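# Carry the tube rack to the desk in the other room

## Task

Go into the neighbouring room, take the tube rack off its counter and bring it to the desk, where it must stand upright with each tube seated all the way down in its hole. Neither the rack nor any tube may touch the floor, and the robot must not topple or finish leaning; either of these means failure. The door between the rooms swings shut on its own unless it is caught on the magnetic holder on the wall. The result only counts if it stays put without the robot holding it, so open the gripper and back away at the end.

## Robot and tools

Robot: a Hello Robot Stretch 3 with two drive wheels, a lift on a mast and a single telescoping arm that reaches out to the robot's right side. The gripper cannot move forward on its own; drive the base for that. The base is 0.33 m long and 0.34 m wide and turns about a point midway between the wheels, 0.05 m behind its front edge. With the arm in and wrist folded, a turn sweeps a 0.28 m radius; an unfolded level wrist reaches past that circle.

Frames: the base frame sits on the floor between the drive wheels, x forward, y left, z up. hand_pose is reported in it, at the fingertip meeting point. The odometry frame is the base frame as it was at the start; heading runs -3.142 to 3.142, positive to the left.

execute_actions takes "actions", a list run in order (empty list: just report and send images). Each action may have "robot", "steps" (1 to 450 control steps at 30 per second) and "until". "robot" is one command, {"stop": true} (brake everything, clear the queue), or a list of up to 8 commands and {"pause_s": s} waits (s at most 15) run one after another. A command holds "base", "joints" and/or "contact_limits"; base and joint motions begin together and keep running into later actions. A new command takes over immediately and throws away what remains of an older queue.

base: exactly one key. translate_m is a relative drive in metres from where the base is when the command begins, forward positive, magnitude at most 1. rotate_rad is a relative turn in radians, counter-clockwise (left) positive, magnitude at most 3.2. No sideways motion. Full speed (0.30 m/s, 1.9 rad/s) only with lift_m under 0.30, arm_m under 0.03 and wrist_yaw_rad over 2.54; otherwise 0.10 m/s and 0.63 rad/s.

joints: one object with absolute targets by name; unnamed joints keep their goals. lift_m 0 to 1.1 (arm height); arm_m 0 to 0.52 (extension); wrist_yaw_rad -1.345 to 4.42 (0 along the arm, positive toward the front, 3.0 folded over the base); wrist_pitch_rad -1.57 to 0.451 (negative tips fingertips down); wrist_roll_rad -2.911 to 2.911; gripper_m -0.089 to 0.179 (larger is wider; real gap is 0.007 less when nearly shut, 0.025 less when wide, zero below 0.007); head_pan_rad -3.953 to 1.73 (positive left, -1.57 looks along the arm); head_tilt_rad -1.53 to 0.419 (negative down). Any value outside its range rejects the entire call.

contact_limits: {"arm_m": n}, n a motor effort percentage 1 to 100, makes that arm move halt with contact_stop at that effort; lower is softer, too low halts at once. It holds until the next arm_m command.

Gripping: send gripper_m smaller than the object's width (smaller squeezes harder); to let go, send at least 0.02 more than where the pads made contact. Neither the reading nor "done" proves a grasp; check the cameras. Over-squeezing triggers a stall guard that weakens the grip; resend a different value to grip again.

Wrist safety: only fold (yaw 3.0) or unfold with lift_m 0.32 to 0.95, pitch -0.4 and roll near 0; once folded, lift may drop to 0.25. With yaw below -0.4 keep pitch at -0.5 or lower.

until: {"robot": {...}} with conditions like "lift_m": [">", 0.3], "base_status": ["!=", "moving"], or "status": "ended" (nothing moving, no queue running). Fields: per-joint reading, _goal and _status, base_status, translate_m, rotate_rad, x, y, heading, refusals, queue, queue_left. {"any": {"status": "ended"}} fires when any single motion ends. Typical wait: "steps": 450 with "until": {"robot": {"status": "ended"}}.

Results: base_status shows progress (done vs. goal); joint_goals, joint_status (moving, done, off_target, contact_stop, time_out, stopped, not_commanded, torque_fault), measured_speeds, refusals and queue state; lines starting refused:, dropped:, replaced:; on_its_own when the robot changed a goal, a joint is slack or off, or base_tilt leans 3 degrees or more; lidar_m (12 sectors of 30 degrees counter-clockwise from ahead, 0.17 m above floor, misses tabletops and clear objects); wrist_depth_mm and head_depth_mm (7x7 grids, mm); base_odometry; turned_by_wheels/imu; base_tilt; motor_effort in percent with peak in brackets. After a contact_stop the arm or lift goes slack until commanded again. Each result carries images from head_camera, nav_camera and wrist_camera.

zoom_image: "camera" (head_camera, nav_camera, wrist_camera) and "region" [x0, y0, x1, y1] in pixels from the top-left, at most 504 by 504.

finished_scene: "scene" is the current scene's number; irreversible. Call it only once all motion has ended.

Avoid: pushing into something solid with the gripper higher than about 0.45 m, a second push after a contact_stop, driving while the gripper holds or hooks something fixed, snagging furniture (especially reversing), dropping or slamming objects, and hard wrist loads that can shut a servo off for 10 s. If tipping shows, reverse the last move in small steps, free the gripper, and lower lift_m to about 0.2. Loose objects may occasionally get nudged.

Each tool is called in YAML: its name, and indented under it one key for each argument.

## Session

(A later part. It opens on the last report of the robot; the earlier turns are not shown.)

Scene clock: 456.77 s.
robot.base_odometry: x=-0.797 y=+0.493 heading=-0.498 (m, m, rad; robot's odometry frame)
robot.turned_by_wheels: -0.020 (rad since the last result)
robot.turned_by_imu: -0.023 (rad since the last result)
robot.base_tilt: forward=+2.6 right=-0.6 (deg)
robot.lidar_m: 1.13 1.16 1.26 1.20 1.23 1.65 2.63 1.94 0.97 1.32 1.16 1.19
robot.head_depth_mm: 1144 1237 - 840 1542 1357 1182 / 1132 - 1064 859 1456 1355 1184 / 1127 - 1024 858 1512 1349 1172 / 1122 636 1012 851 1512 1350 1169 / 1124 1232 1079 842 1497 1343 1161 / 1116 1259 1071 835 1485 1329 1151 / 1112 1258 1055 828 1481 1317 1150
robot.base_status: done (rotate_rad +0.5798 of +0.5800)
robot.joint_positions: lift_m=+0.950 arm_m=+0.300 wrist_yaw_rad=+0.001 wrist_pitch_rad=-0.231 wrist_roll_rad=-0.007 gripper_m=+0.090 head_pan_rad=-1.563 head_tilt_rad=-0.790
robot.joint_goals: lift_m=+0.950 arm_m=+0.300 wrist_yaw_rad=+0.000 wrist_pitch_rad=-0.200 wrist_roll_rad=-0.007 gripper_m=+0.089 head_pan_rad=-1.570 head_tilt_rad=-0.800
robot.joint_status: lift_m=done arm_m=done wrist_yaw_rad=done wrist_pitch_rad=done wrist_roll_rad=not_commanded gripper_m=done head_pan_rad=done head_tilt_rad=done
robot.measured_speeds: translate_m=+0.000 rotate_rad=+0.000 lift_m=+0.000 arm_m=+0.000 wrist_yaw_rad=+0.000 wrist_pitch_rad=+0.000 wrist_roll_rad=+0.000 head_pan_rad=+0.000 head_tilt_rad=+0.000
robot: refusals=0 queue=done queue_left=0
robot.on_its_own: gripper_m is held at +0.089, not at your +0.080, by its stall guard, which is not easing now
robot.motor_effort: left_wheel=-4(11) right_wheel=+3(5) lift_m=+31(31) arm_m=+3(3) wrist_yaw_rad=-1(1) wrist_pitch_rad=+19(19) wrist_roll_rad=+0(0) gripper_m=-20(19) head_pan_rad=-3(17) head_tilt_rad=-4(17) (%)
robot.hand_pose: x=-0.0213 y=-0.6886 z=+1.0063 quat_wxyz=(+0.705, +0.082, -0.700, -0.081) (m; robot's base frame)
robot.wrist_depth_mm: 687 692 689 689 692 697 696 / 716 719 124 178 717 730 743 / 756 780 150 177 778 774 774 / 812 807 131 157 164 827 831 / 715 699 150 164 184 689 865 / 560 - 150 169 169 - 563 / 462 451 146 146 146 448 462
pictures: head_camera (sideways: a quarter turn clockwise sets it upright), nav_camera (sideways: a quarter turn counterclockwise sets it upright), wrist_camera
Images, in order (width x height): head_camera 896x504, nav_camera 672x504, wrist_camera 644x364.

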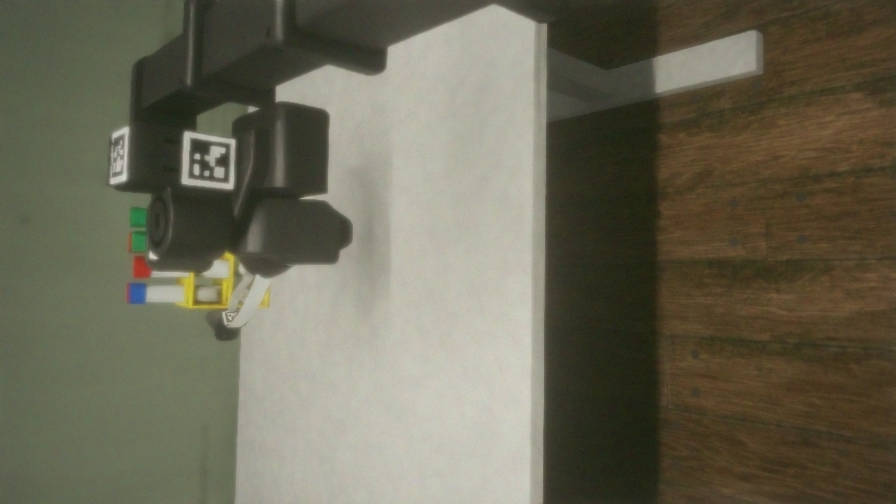

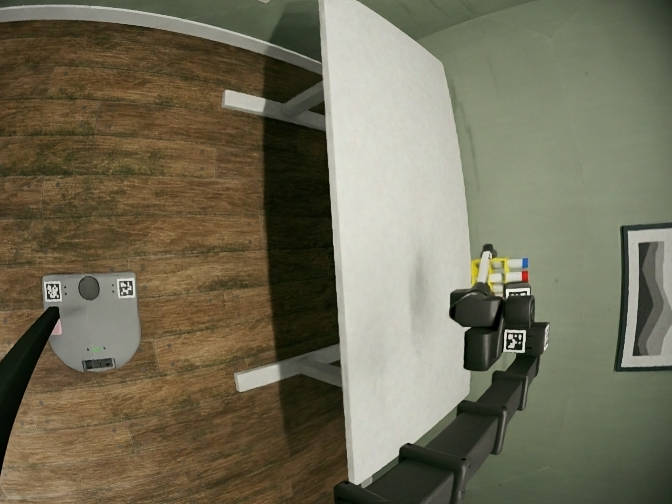

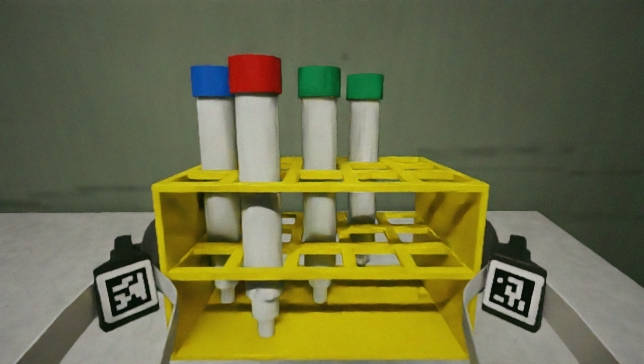

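execute_actions:
  actions:
    - {"robot":{"joints":{"arm_m":0.38,"lift_m":0.76}},"steps":450,"until":{"robot":{"status":"ended"}}}

Scene clock: 462.17 s.
robot.base_odometry: x=-0.797 y=+0.493 heading=-0.498 (m, m, rad; robot's odometry frame)
robot.turned_by_wheels: +0.000 (rad since the last result)
robot.turned_by_imu: -0.001 (rad since the last result)
robot.base_tilt: forward=+2.5 right=-0.5 (deg)
robot.lidar_m: 1.13 1.17 1.26 1.20 1.24 1.66 2.63 1.94 0.98 1.32 1.15 1.19
robot.head_depth_mm: 1140 1292 1124 870 1550 1441 - / 1138 1283 1112 893 - 1356 1172 / 1130 1281 1201 807 1522 1349 1171 / 1122 1280 859 799 1509 1350 1162 / 1124 1273 1077 842 1500 1332 1160 / 1117 1262 1072 835 1502 1332 1156 / 1110 1256 1059 828 1486 1328 1154
robot.base_status: done (rotate_rad +0.5798 of +0.5800)
robot.joint_positions: lift_m=+0.760 arm_m=+0.380 wrist_yaw_rad=+0.001 wrist_pitch_rad=-0.231 wrist_roll_rad=-0.007 gripper_m=+0.090 head_pan_rad=-1.563 head_tilt_rad=-0.790
robot.joint_goals: lift_m=+0.760 arm_m=+0.380 wrist_yaw_rad=+0.000 wrist_pitch_rad=-0.200 wrist_roll_rad=-0.007 gripper_m=+0.089 head_pan_rad=-1.570 head_tilt_rad=-0.800
robot.joint_status: lift_m=done arm_m=done wrist_yaw_rad=done wrist_pitch_rad=done wrist_roll_rad=not_commanded gripper_m=done head_pan_rad=done head_tilt_rad=done
robot.measured_speeds: translate_m=+0.000 rotate_rad=+0.000 lift_m=+0.000 arm_m=+0.000 wrist_yaw_rad=+0.000 wrist_pitch_rad=+0.000 wrist_roll_rad=+0.000 head_pan_rad=+0.000 head_tilt_rad=+0.000
robot: refusals=0 queue=done queue_left=0
robot.on_its_own: gripper_m is held at +0.089, not at your +0.080, by its stall guard, which is not easing now
robot.motor_effort: left_wheel=-4(4) right_wheel=+3(3) lift_m=+23(31) arm_m=+3(2) wrist_yaw_rad=+0(0) wrist_pitch_rad=+19(19) wrist_roll_rad=+0(0) gripper_m=-19(19) head_pan_rad=-3(3) head_tilt_rad=-4(4) (%)
robot.hand_pose: x=-0.0213 y=-0.7686 z=+0.8166 quat_wxyz=(+0.705, +0.082, -0.700, -0.081) (m; robot's base frame)
robot.wrist_depth_mm: 610 616 613 614 625 622 619 / 646 637 144 177 652 656 661 / 673 681 150 177 700 684 693 / 505 507 131 157 163 509 513 / 363 357 150 162 184 356 362 / 284 - 151 169 170 - 287 / 233 230 145 146 146 225 234
pictures: head_camera (sideways: a quarter turn clockwise sets it upright), nav_camera (sideways: a quarter turn counterclockwise sets it upright), wrist_camera
Images, in order (width x height): head_camera 896x504, nav_camera 672x504, wrist_camera 644x364.

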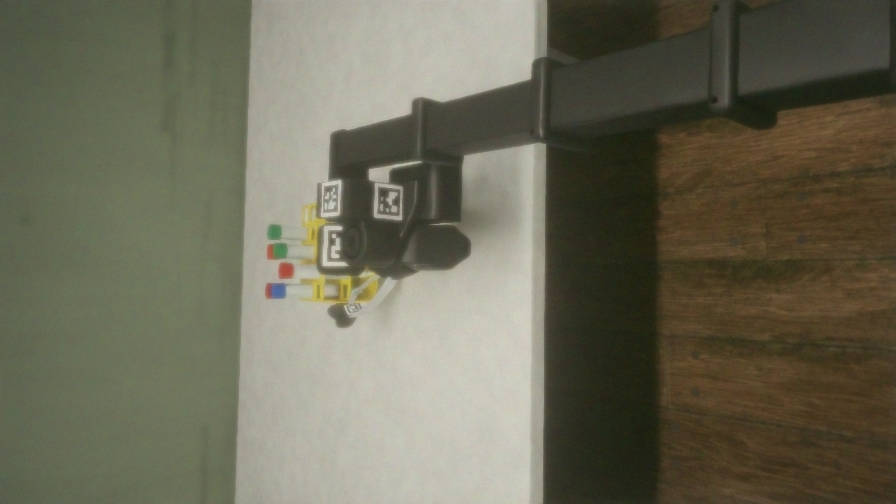

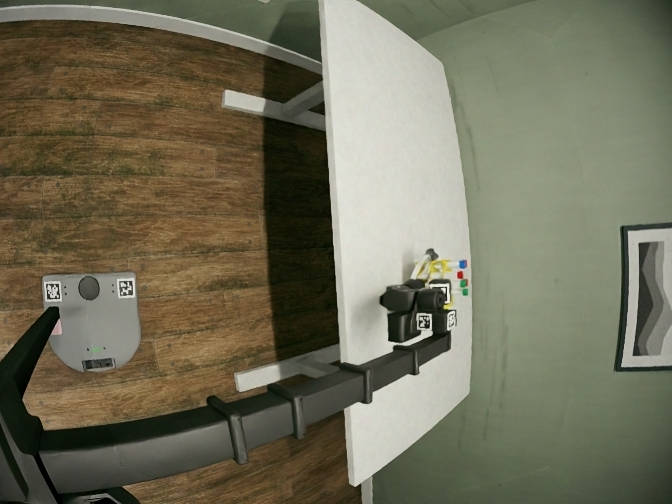

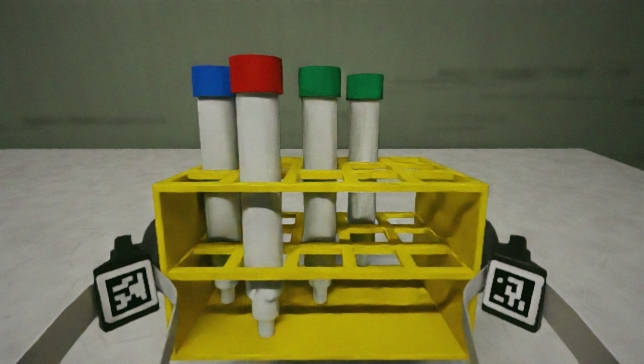

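execute_actions:
  actions:
    - {"robot":[{"joints":{"lift_m":0.71}},{"joints":{"lift_m":0.698}}],"steps":450,"until":{"robot":{"status":"ended"}}}

Scene clock: 468.60 s.
robot.base_odometry: x=-0.797 y=+0.493 heading=-0.498 (m, m, rad; robot's odometry frame)
robot.turned_by_wheels: +0.000 (rad since the last result)
robot.turned_by_imu: -0.001 (rad since the last result)
robot.base_tilt: forward=+2.4 right=-0.4 (deg)
robot.lidar_m: 1.13 1.17 1.26 1.20 1.24 1.66 2.63 1.94 0.98 1.32 1.16 1.19
robot.head_depth_mm: 1138 1291 1124 871 1534 1360 1182 / 1141 1289 1109 878 1369 - - / 1119 1277 1106 - 1519 1349 1169 / 1133 1277 1096 - 1511 1349 1165 / 1119 1269 1080 840 1505 1336 1160 / 1116 1266 1065 836 1482 1335 1151 / 1117 1252 1065 831 1484 1315 1142
robot.base_status: done (rotate_rad +0.5798 of +0.5800)
robot.joint_positions: lift_m=+0.698 arm_m=+0.380 wrist_yaw_rad=+0.001 wrist_pitch_rad=-0.223 wrist_roll_rad=-0.007 gripper_m=+0.090 head_pan_rad=-1.563 head_tilt_rad=-0.790
robot.joint_goals: lift_m=+0.698 arm_m=+0.380 wrist_yaw_rad=+0.000 wrist_pitch_rad=-0.200 wrist_roll_rad=-0.007 gripper_m=+0.089 head_pan_rad=-1.570 head_tilt_rad=-0.800
robot.joint_status: lift_m=done arm_m=done wrist_yaw_rad=done wrist_pitch_rad=done wrist_roll_rad=not_commanded gripper_m=done head_pan_rad=done head_tilt_rad=done
robot.measured_speeds: translate_m=+0.000 rotate_rad=+0.000 lift_m=+0.000 arm_m=+0.000 wrist_yaw_rad=+0.000 wrist_pitch_rad=+0.000 wrist_roll_rad=+0.000 head_pan_rad=+0.000 head_tilt_rad=+0.000
robot: refusals=0 queue=done queue_left=0
robot.on_its_own: gripper_m is held at +0.089, not at your +0.080, by its stall guard, which is not easing now
robot.motor_effort: left_wheel=-4(4) right_wheel=+2(3) lift_m=+21(24) arm_m=+3(3) wrist_yaw_rad=-1(0) wrist_pitch_rad=+14(19) wrist_roll_rad=+0(0) gripper_m=-20(20) head_pan_rad=-3(3) head_tilt_rad=-4(3) (%)
robot.hand_pose: x=-0.0213 y=-0.7692 z=+0.7566 quat_wxyz=(+0.705, +0.080, -0.700, -0.079) (m; robot's base frame)
robot.wrist_depth_mm: 605 610 623 621 608 623 620 / 640 645 121 645 655 656 661 / 584 595 148 175 597 594 596 / 357 354 129 157 164 359 357 / 252 246 151 162 180 247 254 / 198 - 151 167 167 - 198 / - 158 151 150 150 156 162
pictures: head_camera (sideways: a quarter turn clockwise sets it upright), nav_camera (sideways: a quarter turn counterclockwise sets it upright), wrist_camera
Images, in order (width x height): head_camera 896x504, nav_camera 672x504, wrist_camera 644x364.

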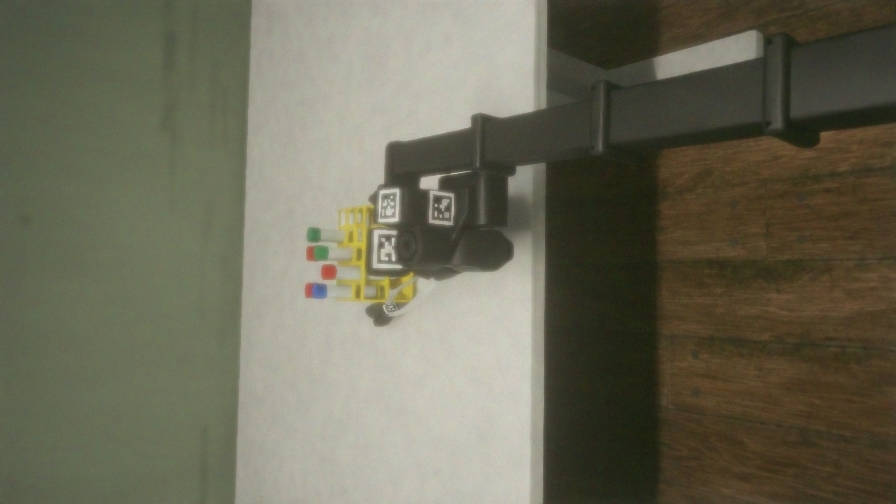

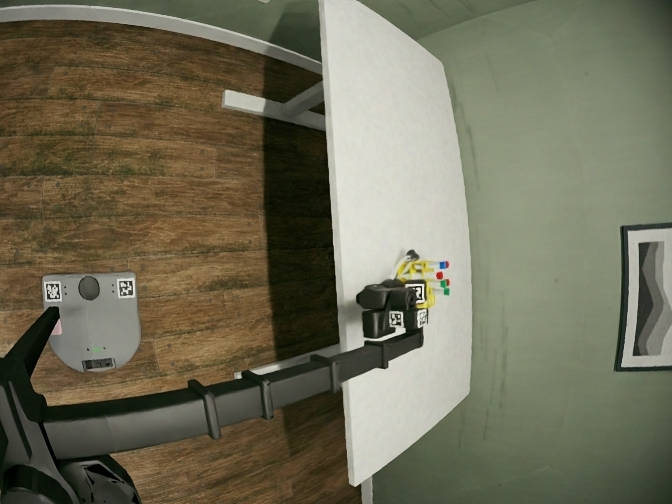

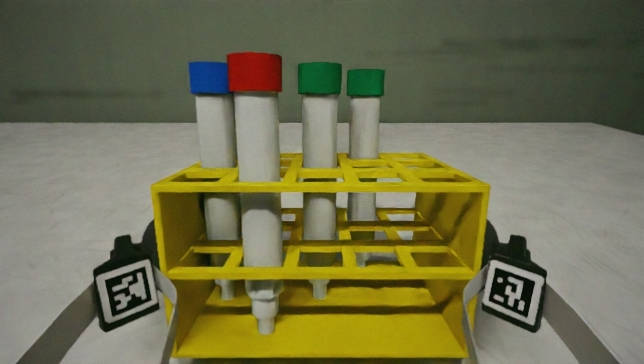

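Touching. Release and retract.

execute_actions:
  actions:
    - {"robot":[{"joints":{"lift_m":0.694}},{"joints":{"gripper_m":0.175}},{"joints":{"arm_m":0.2}}],"steps":450,"until":{"robot":{"status":"ended"}}}

Scene clock: 474.50 s.
robot.base_odometry: x=-0.797 y=+0.493 heading=-0.498 (m, m, rad; robot's odometry frame)
robot.turned_by_wheels: +0.000 (rad since the last result)
robot.turned_by_imu: -0.002 (rad since the last result)
robot.base_tilt: forward=+2.4 right=-0.6 (deg)
robot.lidar_m: 1.13 1.17 1.26 1.20 1.24 1.66 2.63 1.93 0.98 1.32 1.16 1.18
robot.head_depth_mm: 1134 1291 1130 872 1529 1366 1203 / 1139 1282 1110 863 1365 - - / 1132 1278 1100 859 - 1330 1176 / 1129 1273 1084 866 - 1319 1166 / 1120 1276 1075 845 1499 1336 1163 / 1116 1268 1063 836 1484 1325 1156 / 1116 1256 1059 830 1473 1313 1154
robot.base_status: done (rotate_rad +0.5798 of +0.5800)
robot.joint_positions: lift_m=+0.694 arm_m=+0.200 wrist_yaw_rad=+0.001 wrist_pitch_rad=-0.221 wrist_roll_rad=-0.007 gripper_m=+0.175 head_pan_rad=-1.563 head_tilt_rad=-0.790
robot.joint_goals: lift_m=+0.694 arm_m=+0.200 wrist_yaw_rad=+0.000 wrist_pitch_rad=-0.200 wrist_roll_rad=-0.007 gripper_m=+0.175 head_pan_rad=-1.570 head_tilt_rad=-0.800
robot.joint_status: lift_m=done arm_m=done wrist_yaw_rad=done wrist_pitch_rad=done wrist_roll_rad=not_commanded gripper_m=done head_pan_rad=done head_tilt_rad=done
robot.measured_speeds: translate_m=+0.000 rotate_rad=+0.000 lift_m=+0.000 arm_m=+0.000 wrist_yaw_rad=+0.000 wrist_pitch_rad=+0.000 wrist_roll_rad=+0.000 head_pan_rad=+0.000 head_tilt_rad=+0.000
robot: refusals=0 queue=done queue_left=0
robot.motor_effort: left_wheel=-4(4) right_wheel=+2(3) lift_m=+22(20) arm_m=-1(0) wrist_yaw_rad=-1(1) wrist_pitch_rad=+13(14) wrist_roll_rad=+0(0) gripper_m=+1(84) head_pan_rad=-3(3) head_tilt_rad=-3(3) (%)
robot.hand_pose: x=-0.0213 y=-0.5899 z=+0.7532 quat_wxyz=(+0.705, +0.079, -0.700, -0.078) (m; robot's base frame)
robot.wrist_depth_mm: 769 771 770 777 769 772 786 / 807 805 816 802 816 832 833 / 581 580 514 318 525 591 594 / 351 351 323 316 321 349 355 / 249 263 249 248 249 265 251 / - 193 193 192 193 193 194 / 153 157 157 157 158 158 153
pictures: head_camera (sideways: a quarter turn clockwise sets it upright), nav_camera (sideways: a quarter turn counterclockwise sets it upright), wrist_camera
Images, in order (width x height): head_camera 896x504, nav_camera 672x504, wrist_camera 644x364.

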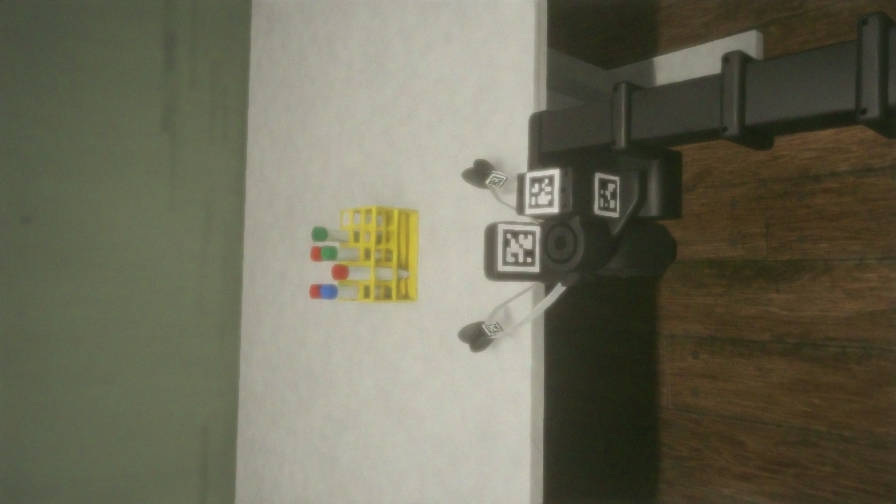

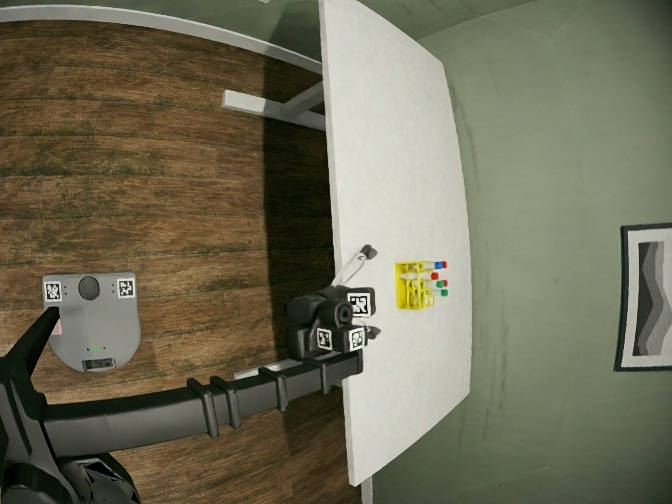

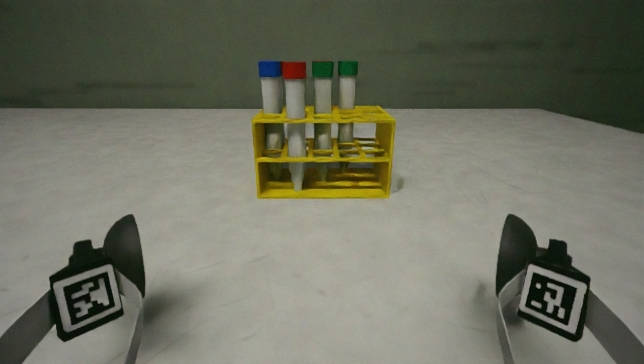

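zoom_image:
  camera: "wrist_camera"
  region: [240,50,410,210]

zoom_image:
  camera: "head_camera"
  region: [290,190,440,320]

Region (240, 50, 410, 210) of wrist_camera's 644x364 image, scaled by 2.965; it fills the top 474 rows of this view, and the rest is white.

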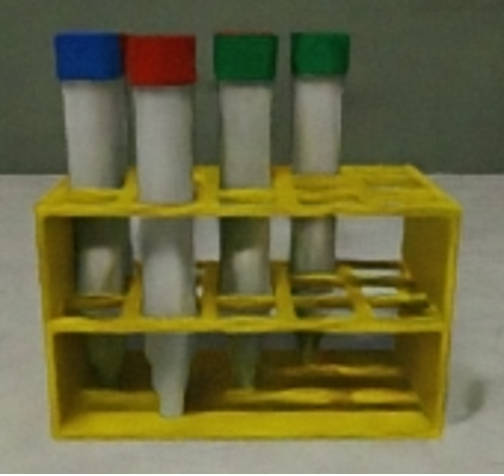

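Region (290, 190, 440, 320) of head_camera's 896x504 image, scaled by 3.360, with more detail than that image has; it fills the top 437 rows of this view, and the rest is white.

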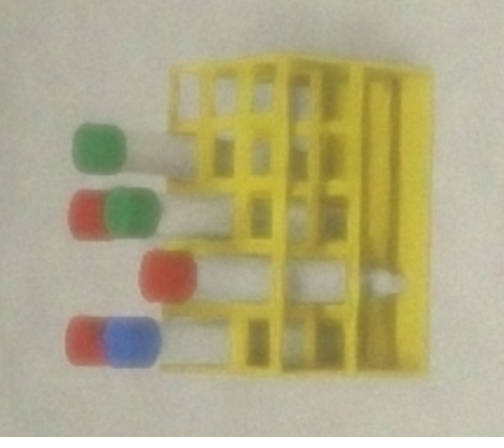

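execute_actions:
  actions:
    - {"robot":{"joints":{"arm_m":0.0,"lift_m":0.8}},"steps":200,"until":{"robot":{"status":"ended"}}}

finished_scene:
  scene: 1

Scene clock: 481.03 s.
robot.base_odometry: x=-0.797 y=+0.493 heading=-0.498 (m, m, rad; robot's odometry frame)
robot.turned_by_wheels: +0.000 (rad since the last result)
robot.turned_by_imu: -0.002 (rad since the last result)
robot.base_tilt: forward=+2.6 right=-0.5 (deg)
robot.lidar_m: 1.13 1.17 1.26 1.20 1.24 1.66 2.63 1.94 0.97 1.32 1.16 1.19
robot.head_depth_mm: 1136 1282 1126 871 1532 1393 - / 1136 1285 1111 861 1471 1392 - / 1133 1280 1098 854 1515 1397 - / 1124 1277 1081 848 1552 - - / 1124 1272 1079 841 1508 1348 1158 / 1119 1265 1067 833 1487 1327 1152 / 1106 1260 1055 831 1492 1328 1145
robot.base_status: done (rotate_rad +0.5798 of +0.5800)
robot.joint_positions: lift_m=+0.800 arm_m=+0.000 wrist_yaw_rad=+0.001 wrist_pitch_rad=-0.221 wrist_roll_rad=-0.007 gripper_m=+0.175 head_pan_rad=-1.563 head_tilt_rad=-0.790
robot.joint_goals: lift_m=+0.800 arm_m=+0.000 wrist_yaw_rad=+0.000 wrist_pitch_rad=-0.200 wrist_roll_rad=-0.007 gripper_m=+0.175 head_pan_rad=-1.570 head_tilt_rad=-0.800
robot.joint_status: lift_m=done arm_m=done wrist_yaw_rad=done wrist_pitch_rad=done wrist_roll_rad=not_commanded gripper_m=done head_pan_rad=done head_tilt_rad=done
robot.measured_speeds: translate_m=+0.000 rotate_rad=+0.000 lift_m=+0.000 arm_m=+0.000 wrist_yaw_rad=+0.000 wrist_pitch_rad=+0.000 wrist_roll_rad=+0.000 head_pan_rad=+0.000 head_tilt_rad=+0.000
robot: refusals=0 queue=done queue_left=0
robot.motor_effort: left_wheel=-4(4) right_wheel=+2(3) lift_m=+31(32) arm_m=-2(3) wrist_yaw_rad=+0(1) wrist_pitch_rad=+13(13) wrist_roll_rad=+0(0) gripper_m=+0(0) head_pan_rad=-3(3) head_tilt_rad=-3(3) (%)
robot.hand_pose: x=-0.0214 y=-0.3900 z=+0.8588 quat_wxyz=(+0.705, +0.079, -0.700, -0.078) (m; robot's base frame)
robot.wrist_depth_mm: 924 926 932 932 956 981 999 / - - - - - - - / - - - - - - - / 651 632 642 536 639 639 698 / 453 476 449 451 450 483 454 / 370 347 349 352 352 357 356 / - - - - - - -
pictures: head_camera (sideways: a quarter turn clockwise sets it upright), nav_camera (sideways: a quarter turn counterclockwise sets it upright), wrist_camera
Images, in order (width x height): head_camera 896x504, nav_camera 672x504, wrist_camera 644x364.

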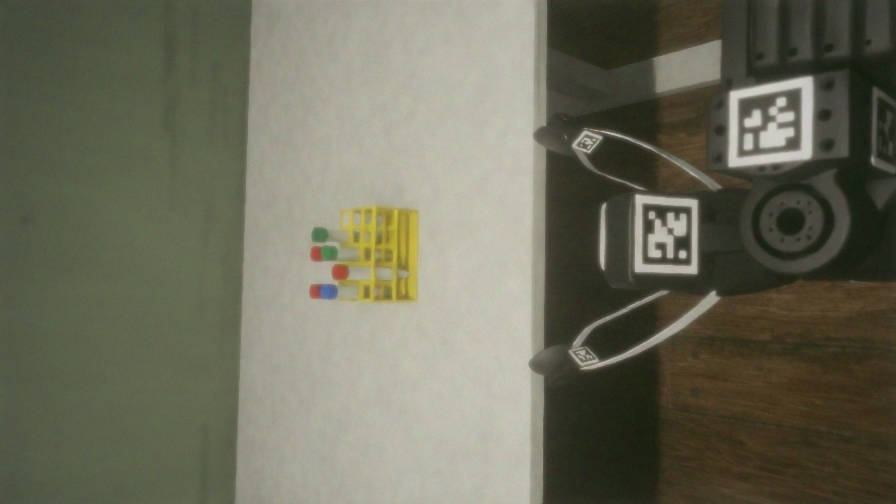

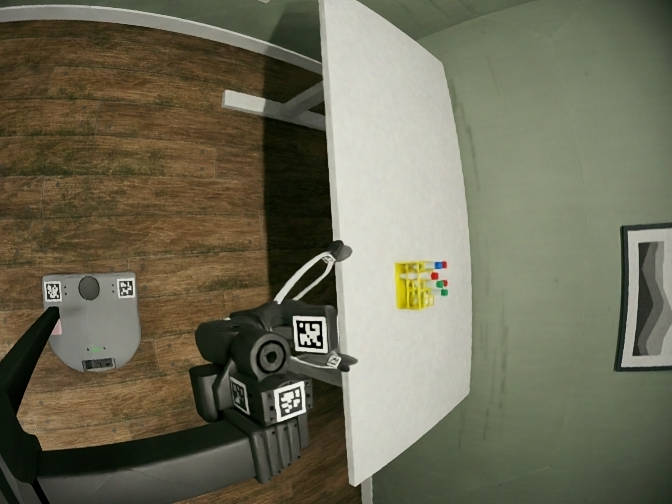

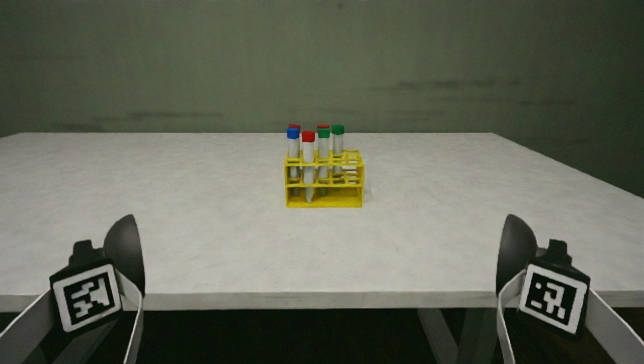

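The scene is finished: the task was done.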